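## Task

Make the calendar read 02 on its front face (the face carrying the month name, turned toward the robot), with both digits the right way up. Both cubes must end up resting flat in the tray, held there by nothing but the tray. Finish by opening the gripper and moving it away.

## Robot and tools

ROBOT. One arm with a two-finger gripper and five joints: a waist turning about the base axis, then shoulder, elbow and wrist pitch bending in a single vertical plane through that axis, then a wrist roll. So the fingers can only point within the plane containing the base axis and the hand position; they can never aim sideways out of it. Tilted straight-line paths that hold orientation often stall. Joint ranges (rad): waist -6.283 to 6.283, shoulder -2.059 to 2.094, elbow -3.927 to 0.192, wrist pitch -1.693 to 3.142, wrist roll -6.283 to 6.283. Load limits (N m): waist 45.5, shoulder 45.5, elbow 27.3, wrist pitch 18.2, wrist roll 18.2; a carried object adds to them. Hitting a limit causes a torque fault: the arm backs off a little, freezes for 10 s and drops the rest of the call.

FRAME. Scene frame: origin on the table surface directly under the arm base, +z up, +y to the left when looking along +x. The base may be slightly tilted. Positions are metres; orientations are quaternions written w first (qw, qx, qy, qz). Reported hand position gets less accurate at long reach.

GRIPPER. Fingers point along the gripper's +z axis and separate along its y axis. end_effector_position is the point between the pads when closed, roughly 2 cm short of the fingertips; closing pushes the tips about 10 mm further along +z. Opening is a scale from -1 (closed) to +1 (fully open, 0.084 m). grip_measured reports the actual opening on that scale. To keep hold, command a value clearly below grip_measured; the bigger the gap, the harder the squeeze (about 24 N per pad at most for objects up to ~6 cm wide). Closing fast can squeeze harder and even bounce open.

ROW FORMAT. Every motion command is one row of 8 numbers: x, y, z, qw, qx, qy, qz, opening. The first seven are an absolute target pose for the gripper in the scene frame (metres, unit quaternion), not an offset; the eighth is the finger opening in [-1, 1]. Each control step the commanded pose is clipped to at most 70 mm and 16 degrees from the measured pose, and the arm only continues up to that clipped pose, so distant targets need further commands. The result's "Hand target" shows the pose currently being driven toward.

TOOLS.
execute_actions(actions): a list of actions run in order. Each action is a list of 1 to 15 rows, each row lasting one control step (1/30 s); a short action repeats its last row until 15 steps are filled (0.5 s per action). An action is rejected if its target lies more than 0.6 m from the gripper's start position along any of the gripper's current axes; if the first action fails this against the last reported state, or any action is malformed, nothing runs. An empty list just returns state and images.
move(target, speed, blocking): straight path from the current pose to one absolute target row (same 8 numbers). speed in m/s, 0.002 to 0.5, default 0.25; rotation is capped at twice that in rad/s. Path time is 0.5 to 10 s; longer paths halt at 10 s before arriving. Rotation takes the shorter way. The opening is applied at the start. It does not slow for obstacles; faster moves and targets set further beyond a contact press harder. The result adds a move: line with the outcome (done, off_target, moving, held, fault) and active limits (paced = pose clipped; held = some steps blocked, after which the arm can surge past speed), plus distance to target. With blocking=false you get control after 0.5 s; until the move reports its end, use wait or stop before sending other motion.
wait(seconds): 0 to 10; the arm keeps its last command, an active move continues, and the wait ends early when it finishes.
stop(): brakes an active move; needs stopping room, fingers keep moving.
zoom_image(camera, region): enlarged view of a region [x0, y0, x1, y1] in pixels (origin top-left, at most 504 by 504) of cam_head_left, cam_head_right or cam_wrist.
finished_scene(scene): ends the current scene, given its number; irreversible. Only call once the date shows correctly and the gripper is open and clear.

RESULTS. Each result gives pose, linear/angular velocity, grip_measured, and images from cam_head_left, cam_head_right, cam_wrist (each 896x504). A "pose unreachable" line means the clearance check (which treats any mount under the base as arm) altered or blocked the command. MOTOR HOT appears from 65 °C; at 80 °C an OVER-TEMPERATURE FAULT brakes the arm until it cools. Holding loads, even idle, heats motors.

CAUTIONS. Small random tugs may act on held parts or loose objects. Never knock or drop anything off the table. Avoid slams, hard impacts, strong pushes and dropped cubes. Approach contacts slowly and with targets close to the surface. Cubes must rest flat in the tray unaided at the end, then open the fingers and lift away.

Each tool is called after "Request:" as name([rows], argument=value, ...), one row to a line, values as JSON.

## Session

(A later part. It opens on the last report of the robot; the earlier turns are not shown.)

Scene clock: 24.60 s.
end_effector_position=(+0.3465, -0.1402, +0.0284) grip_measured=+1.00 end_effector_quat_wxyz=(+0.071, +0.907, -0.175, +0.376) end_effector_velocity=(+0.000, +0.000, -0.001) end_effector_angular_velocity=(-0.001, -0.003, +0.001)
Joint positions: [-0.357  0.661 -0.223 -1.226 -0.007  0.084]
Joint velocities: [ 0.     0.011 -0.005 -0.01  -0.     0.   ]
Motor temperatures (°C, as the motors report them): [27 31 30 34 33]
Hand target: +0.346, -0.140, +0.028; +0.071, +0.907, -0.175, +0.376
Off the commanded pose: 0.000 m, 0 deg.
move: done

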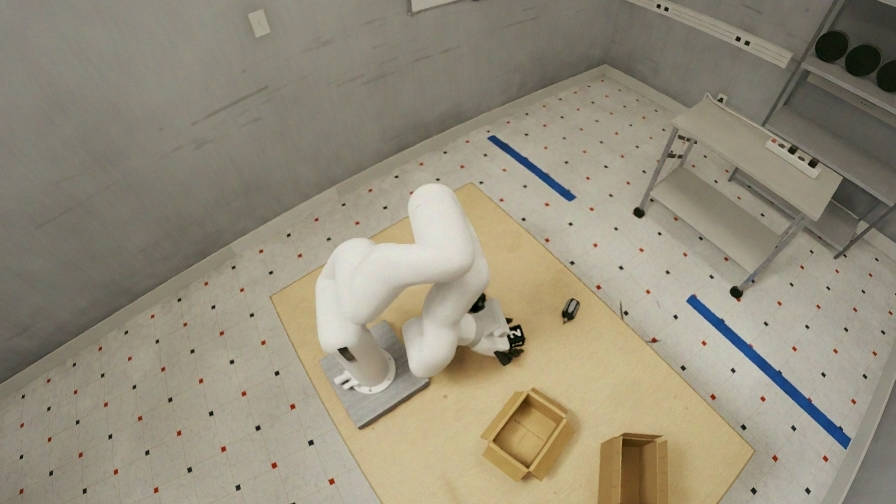

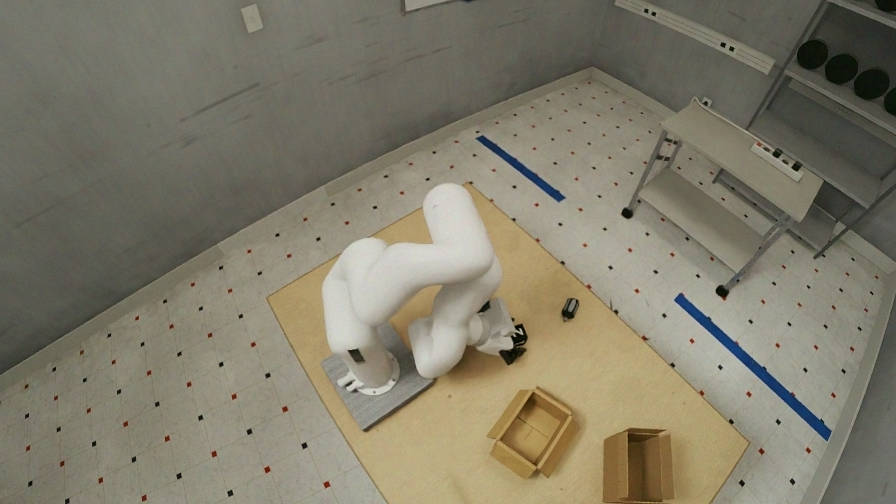

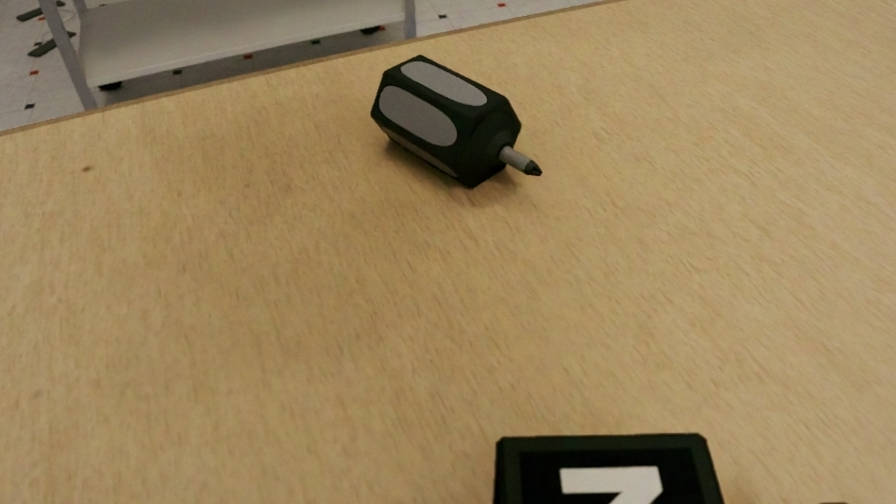

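Request:
move(target=[0.3465,-0.14,0.028,0.073,0.907,-0.176,0.376,-0.4])

Request:
move(target=[0.3465,-0.14,0.06,0.073,0.907,-0.176,0.376,-0.4], speed=0.1)

Request:
move(target=[0.3465,-0.14,0.06,-0.073,0.907,-0.176,-0.376,-0.4])

Request:
move(target=[0.3465,-0.14,0.03,-0.073,0.907,-0.176,-0.376,-0.4], speed=0.03)

Request:
move(target=[0.3465,-0.14,0.03,-0.073,0.907,-0.176,-0.376,1])

Request:
move(target=[0.341,-0.138,0.1,0,0.982,-0.191,0,1])

Request:
move(target=[0.341,-0.138,0.1,0,0.829,0.559,0,1], speed=0.5)

Scene clock: 25.57 s.
end_effector_position=(+0.3465, -0.1402, +0.0281) grip_measured=+0.00 end_effector_quat_wxyz=(+0.071, +0.907, -0.175, +0.377) end_effector_velocity=(-0.000, +0.000, -0.000) end_effector_angular_velocity=(-0.000, +0.001, +0.000)
Joint positions: [-0.357  0.662 -0.224 -1.228 -0.007  0.044]
Joint velocities: [ 0.     0.    -0.     0.001 -0.     0.   ]
Motor temperatures (°C, as the motors report them): [27 31 30 34 33]
Hand target: +0.346, -0.140, +0.028; +0.071, +0.907, -0.175, +0.376
Off the commanded pose: 0.000 m, 0 deg.
move: done

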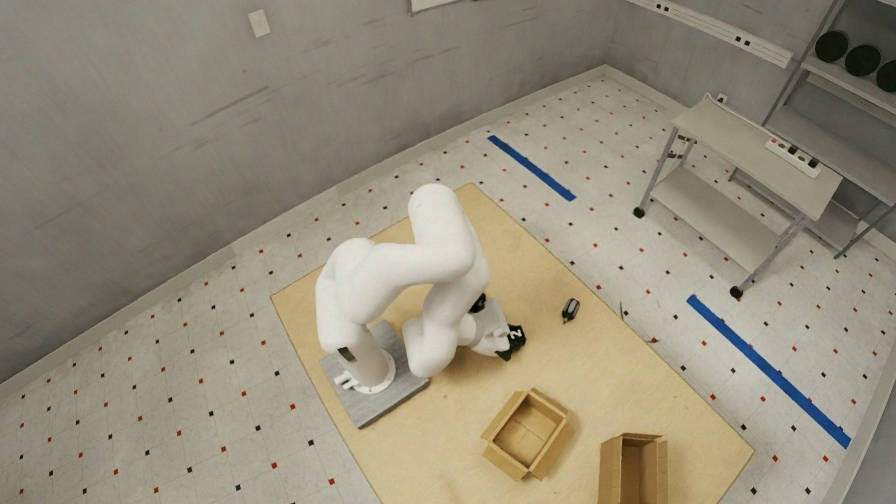

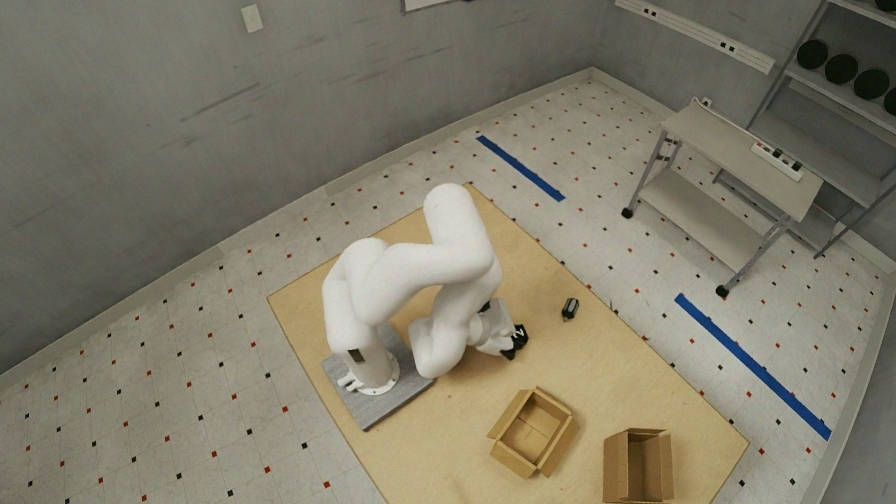

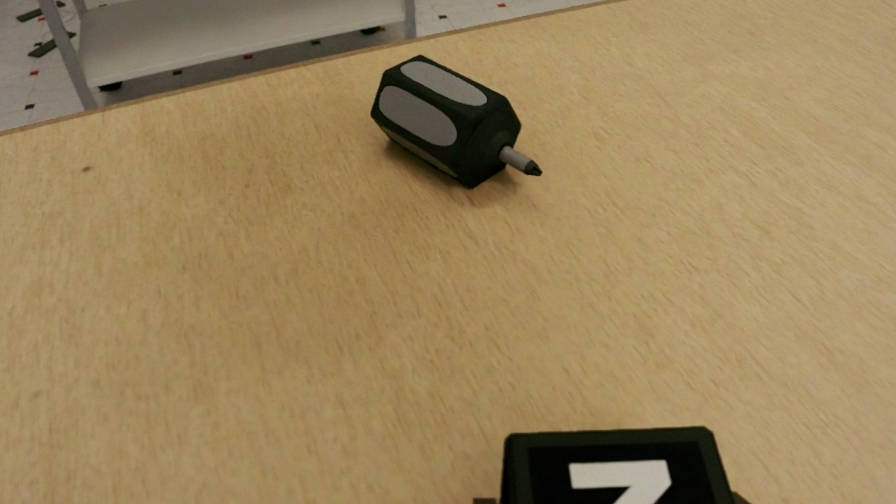

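Scene clock: 26.37 s.
end_effector_position=(+0.3464, -0.1401, +0.0597) grip_measured=+0.00 end_effector_quat_wxyz=(+0.071, +0.907, -0.175, +0.376) end_effector_velocity=(-0.000, -0.000, +0.001) end_effector_angular_velocity=(+0.002, +0.005, -0.000)
Joint positions: [-0.356  0.47  -0.148 -1.11  -0.006  0.044]
Joint velocities: [-0.    -0.015  0.004  0.016 -0.    -0.   ]
Motor temperatures (°C, as the motors report them): [27 31 30 34 33]
Hand target: +0.346, -0.140, +0.060; +0.071, +0.907, -0.175, +0.376
Off the commanded pose: 0.000 m, 0 deg.
move: done

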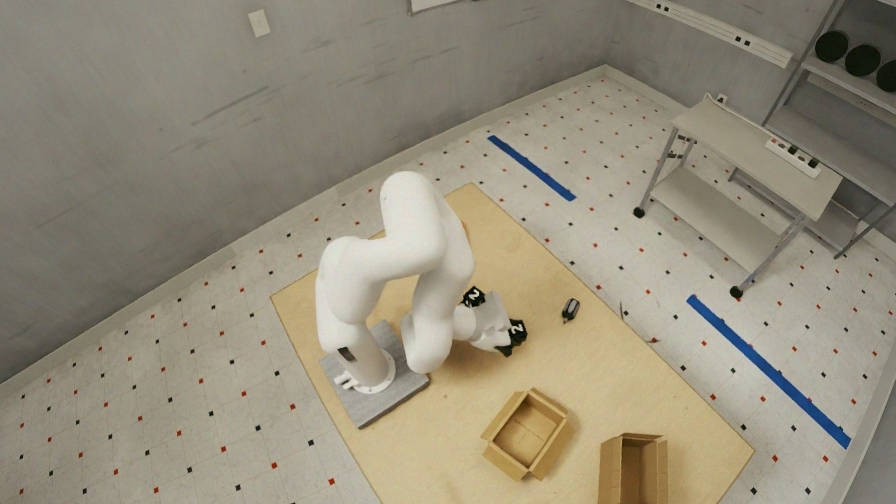

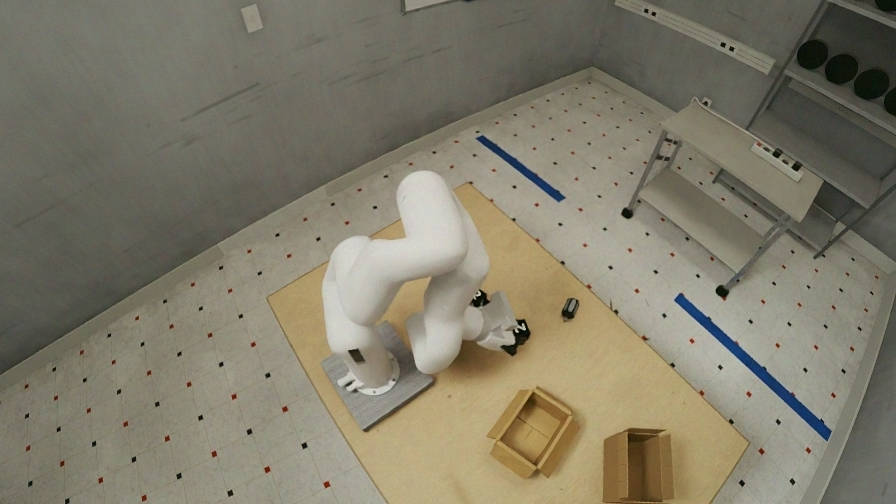

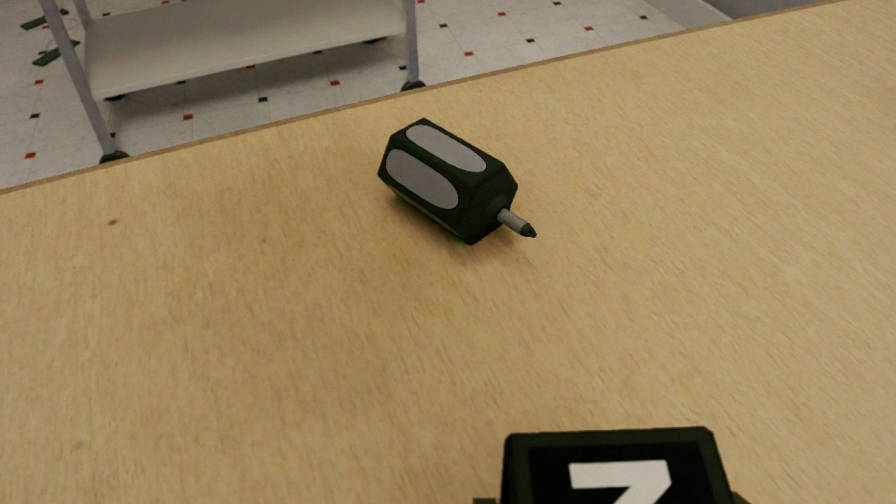

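Scene clock: 29.97 s.
end_effector_position=(+0.3464, -0.1398, +0.0610) grip_measured=+0.00 end_effector_quat_wxyz=(-0.076, +0.907, -0.176, -0.375) end_effector_velocity=(-0.000, +0.000, +0.000) end_effector_angular_velocity=(+0.005, +0.011, +0.001)
Joint positions: [-0.355  0.64  -1.36   1.502  0.003  0.044]
Joint velocities: [ 0.     0.01  -0.012  0.014 -0.001  0.   ]
Motor temperatures (°C, as the motors report them): [27 31 30 34 33]
Hand target: +0.346, -0.140, +0.061; -0.076, +0.907, -0.176, -0.375
Off the commanded pose: 0.001 m, 0 deg.
move: done

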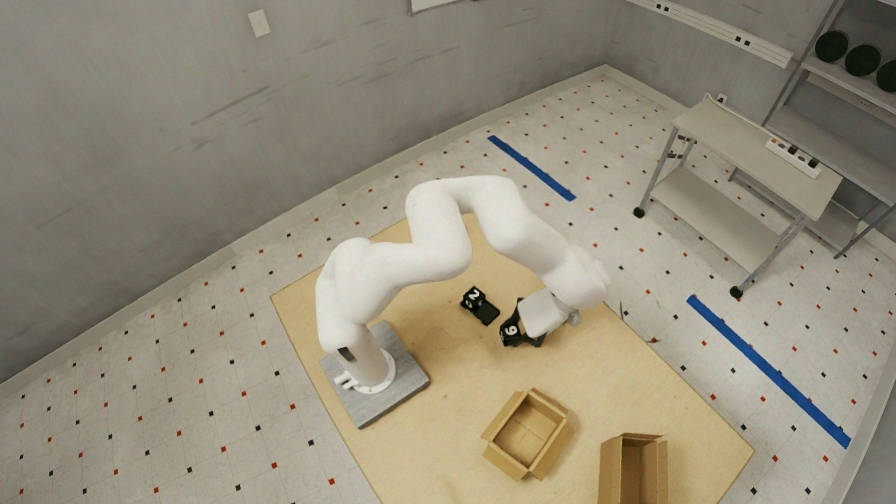

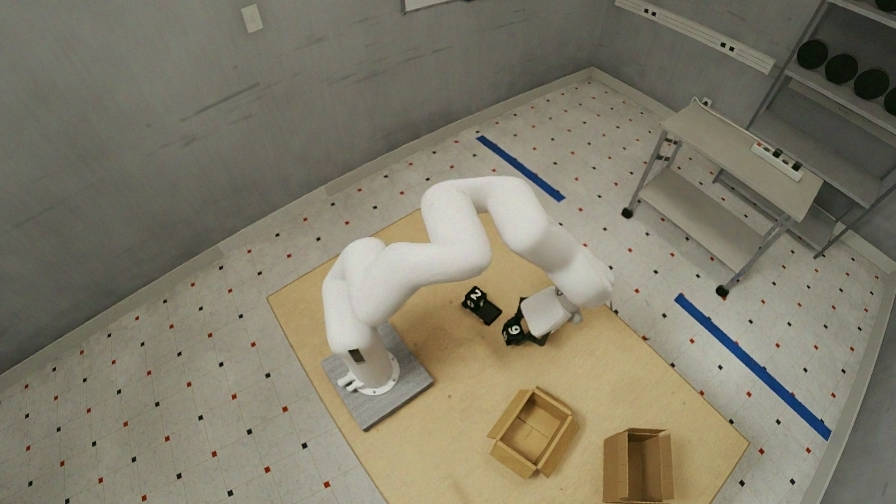

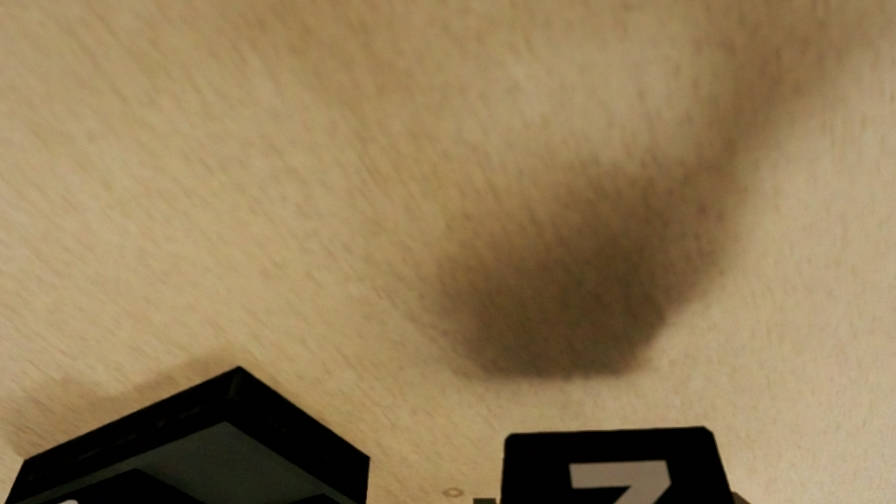

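Scene clock: 31.27 s.
end_effector_position=(+0.3466, -0.1398, +0.0313) grip_measured=+0.00 end_effector_quat_wxyz=(-0.076, +0.907, -0.177, -0.376) end_effector_velocity=(+0.002, -0.001, -0.003) end_effector_angular_velocity=(-0.004, -0.010, -0.001)
Joint positions: [-0.356  0.706 -1.371  1.449  0.006  0.044]
Joint velocities: [-0.001  0.003  0.    -0.014 -0.    -0.001]
Motor temperatures (°C, as the motors report them): [27 31 30 34 33]
Hand target: +0.347, -0.140, +0.030; -0.076, +0.907, -0.177, -0.375
Off the commanded pose: 0.001 m, 0 deg.
move: done

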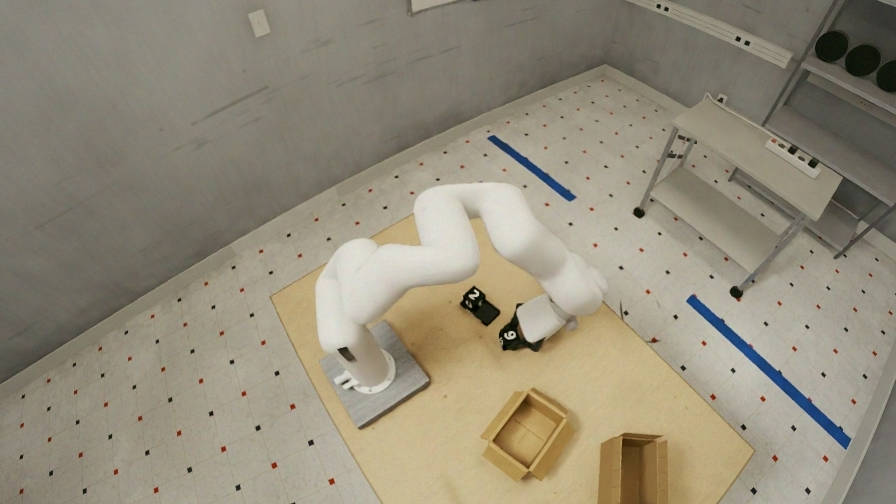

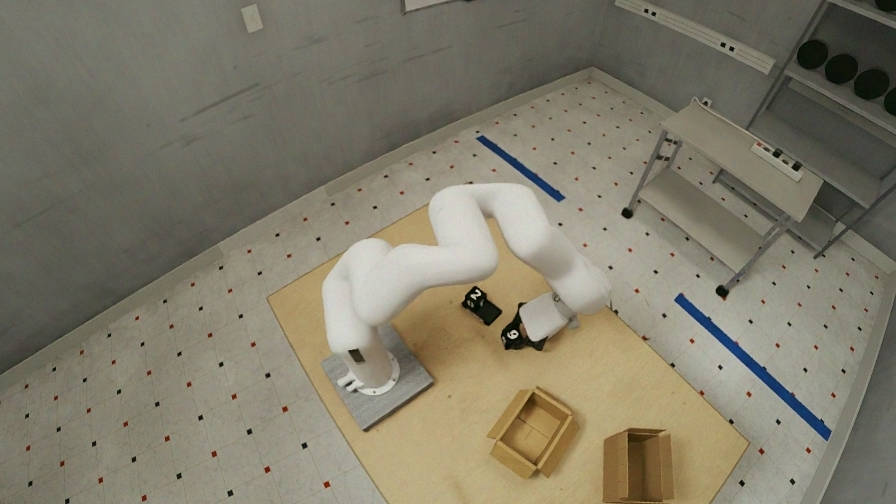

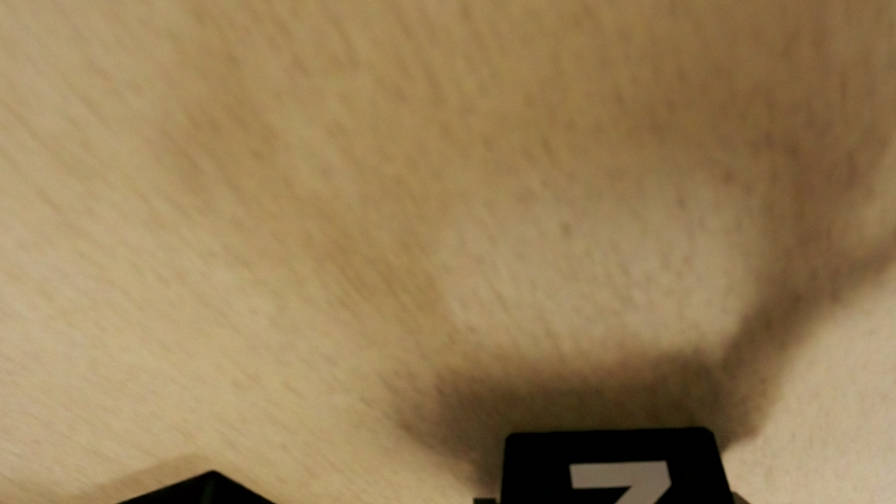

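Scene clock: 31.97 s.
end_effector_position=(+0.3466, -0.1398, +0.0300) grip_measured=+1.00 end_effector_quat_wxyz=(-0.076, +0.907, -0.177, -0.375) end_effector_velocity=(-0.000, +0.001, -0.000) end_effector_angular_velocity=(-0.001, +0.002, -0.000)
Joint positions: [-0.356  0.708 -1.371  1.446  0.006  0.084]
Joint velocities: [ 0.001 -0.     0.001  0.001  0.002  0.   ]
Motor temperatures (°C, as the motors report them): [27 31 30 34 33]
Hand target: +0.347, -0.140, +0.030; -0.076, +0.907, -0.177, -0.375
Off the commanded pose: 0.000 m, 0 deg.
move: done

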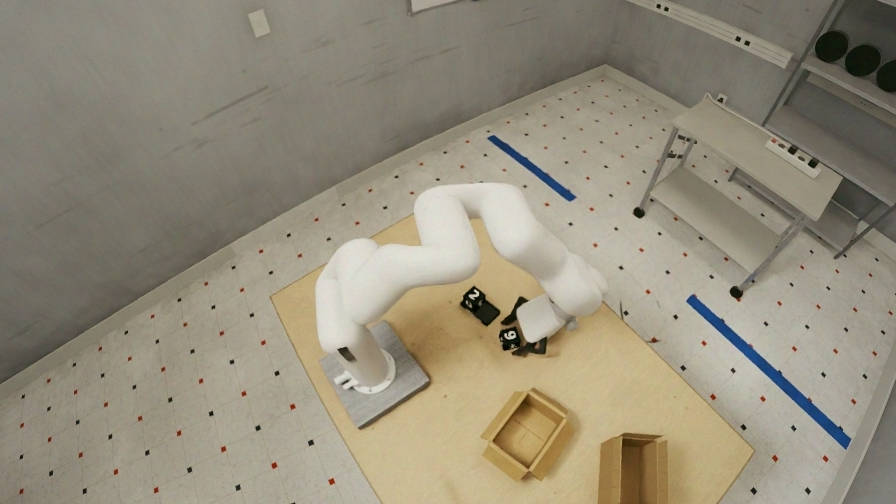

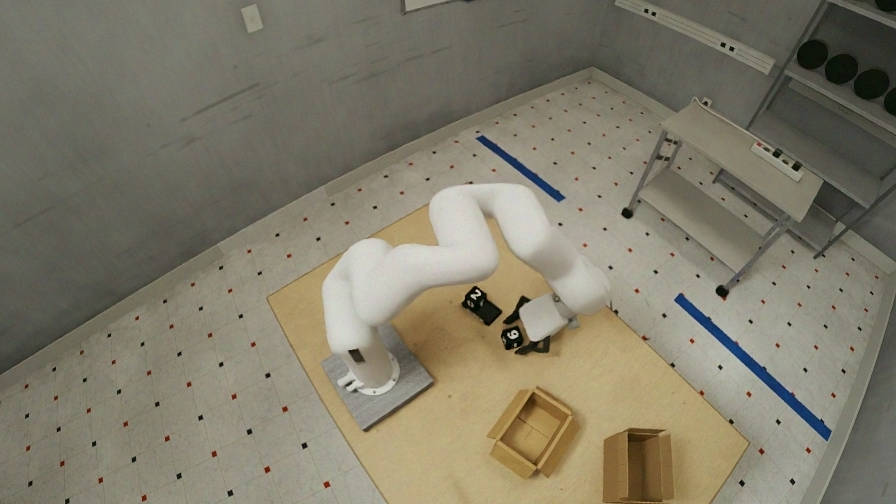

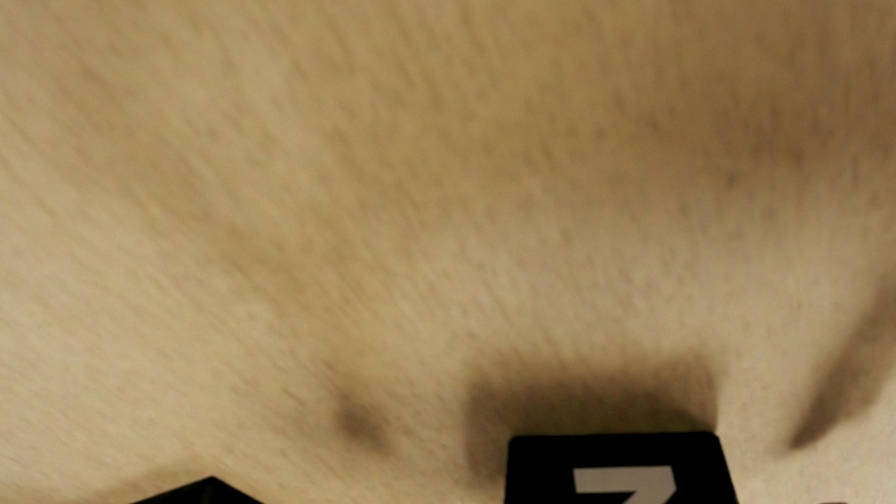

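Scene clock: 34.00 s.
end_effector_position=(+0.3410, -0.1380, +0.0992) grip_measured=+1.00 end_effector_quat_wxyz=(-0.004, +0.982, -0.191, +0.000) end_effector_velocity=(-0.000, +0.000, +0.000) end_effector_angular_velocity=(-0.003, -0.007, +0.001)
Joint positions: [-0.355 -0.065 -0.531  0.595  0.     0.084]
Joint velocities: [ 0.    -0.008  0.009 -0.009 -0.     0.   ]
Motor temperatures (°C, as the motors report them): [27 31 30 34 33]
Hand target: +0.341, -0.138, +0.099; -0.004, +0.982, -0.191, +0.001
Off the commanded pose: 0.001 m, 0 deg.
move: done

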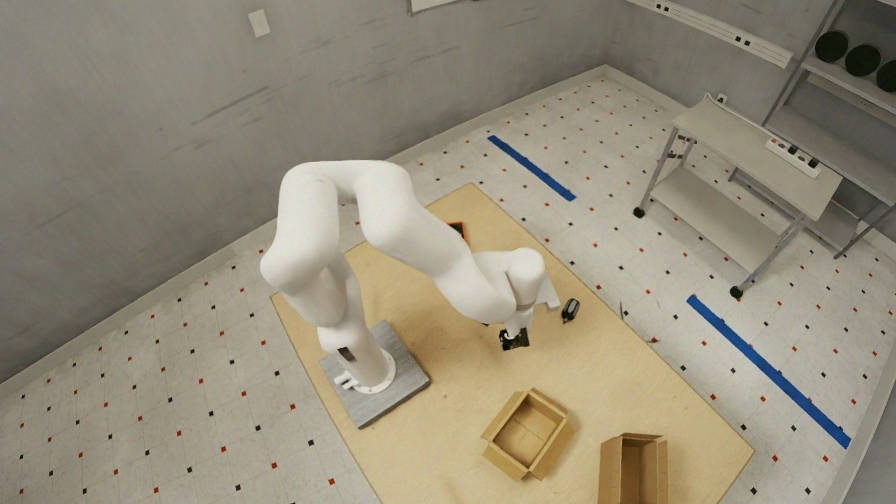

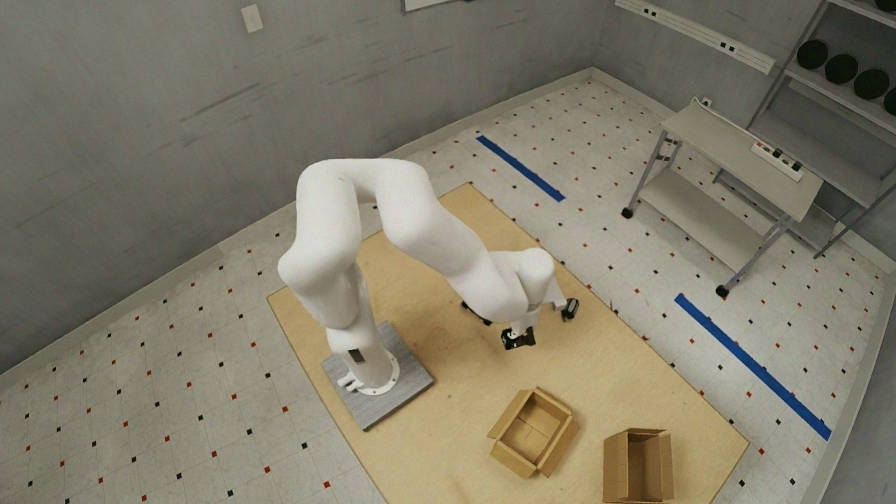

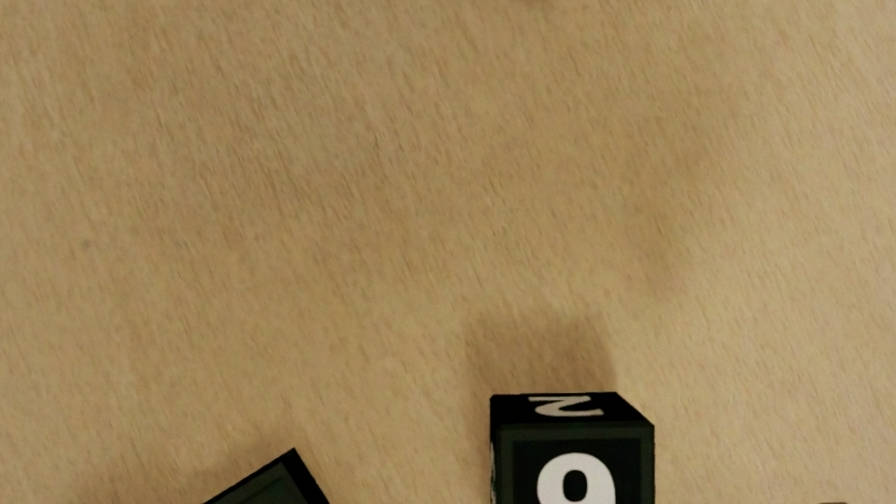

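Scene clock: 36.17 s.
end_effector_position=(+0.3410, -0.1380, +0.1000) grip_measured=+1.00 end_effector_quat_wxyz=(-0.002, +0.829, +0.559, +0.003) end_effector_velocity=(-0.000, -0.000, -0.000) end_effector_angular_velocity=(+0.000, +0.000, +0.007)
Joint positions: [-0.355 -0.068 -0.531  0.597 -1.569  0.084]
Joint velocities: [-0.001 -0.     0.001 -0.001 -0.008 -0.   ]
Motor temperatures (°C, as the motors report them): [27 31 30 34 33]
Hand target: +0.341, -0.138, +0.100; -0.002, +0.829, +0.559, +0.003
Off the commanded pose: 0.000 m, 0 deg.
move: done

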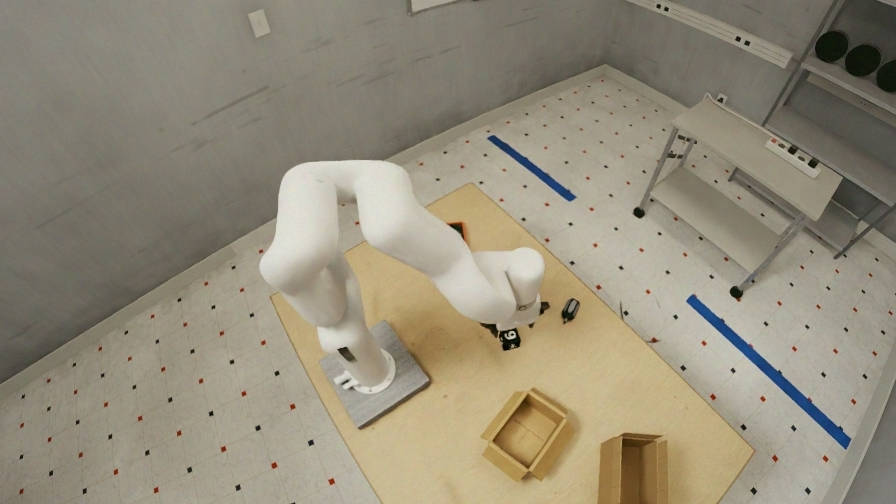

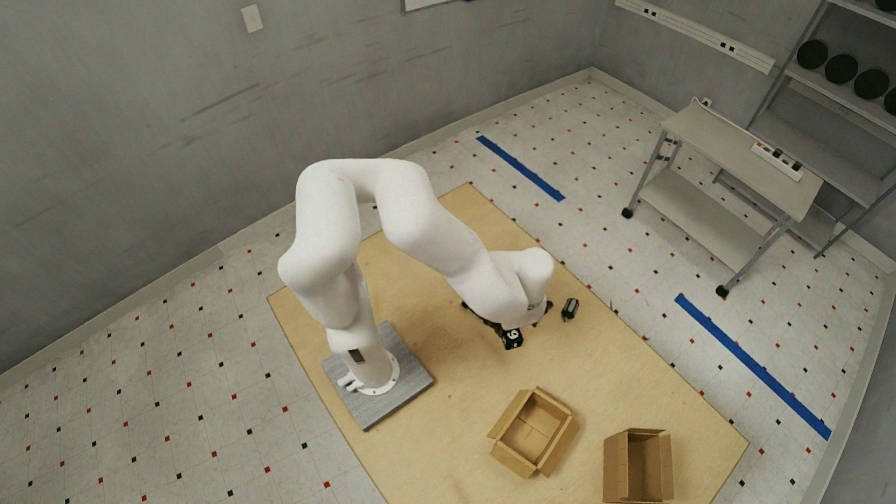

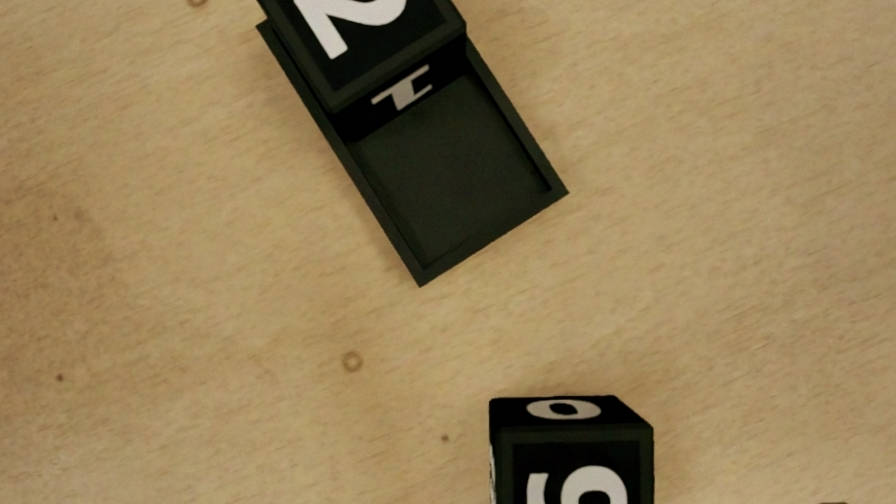

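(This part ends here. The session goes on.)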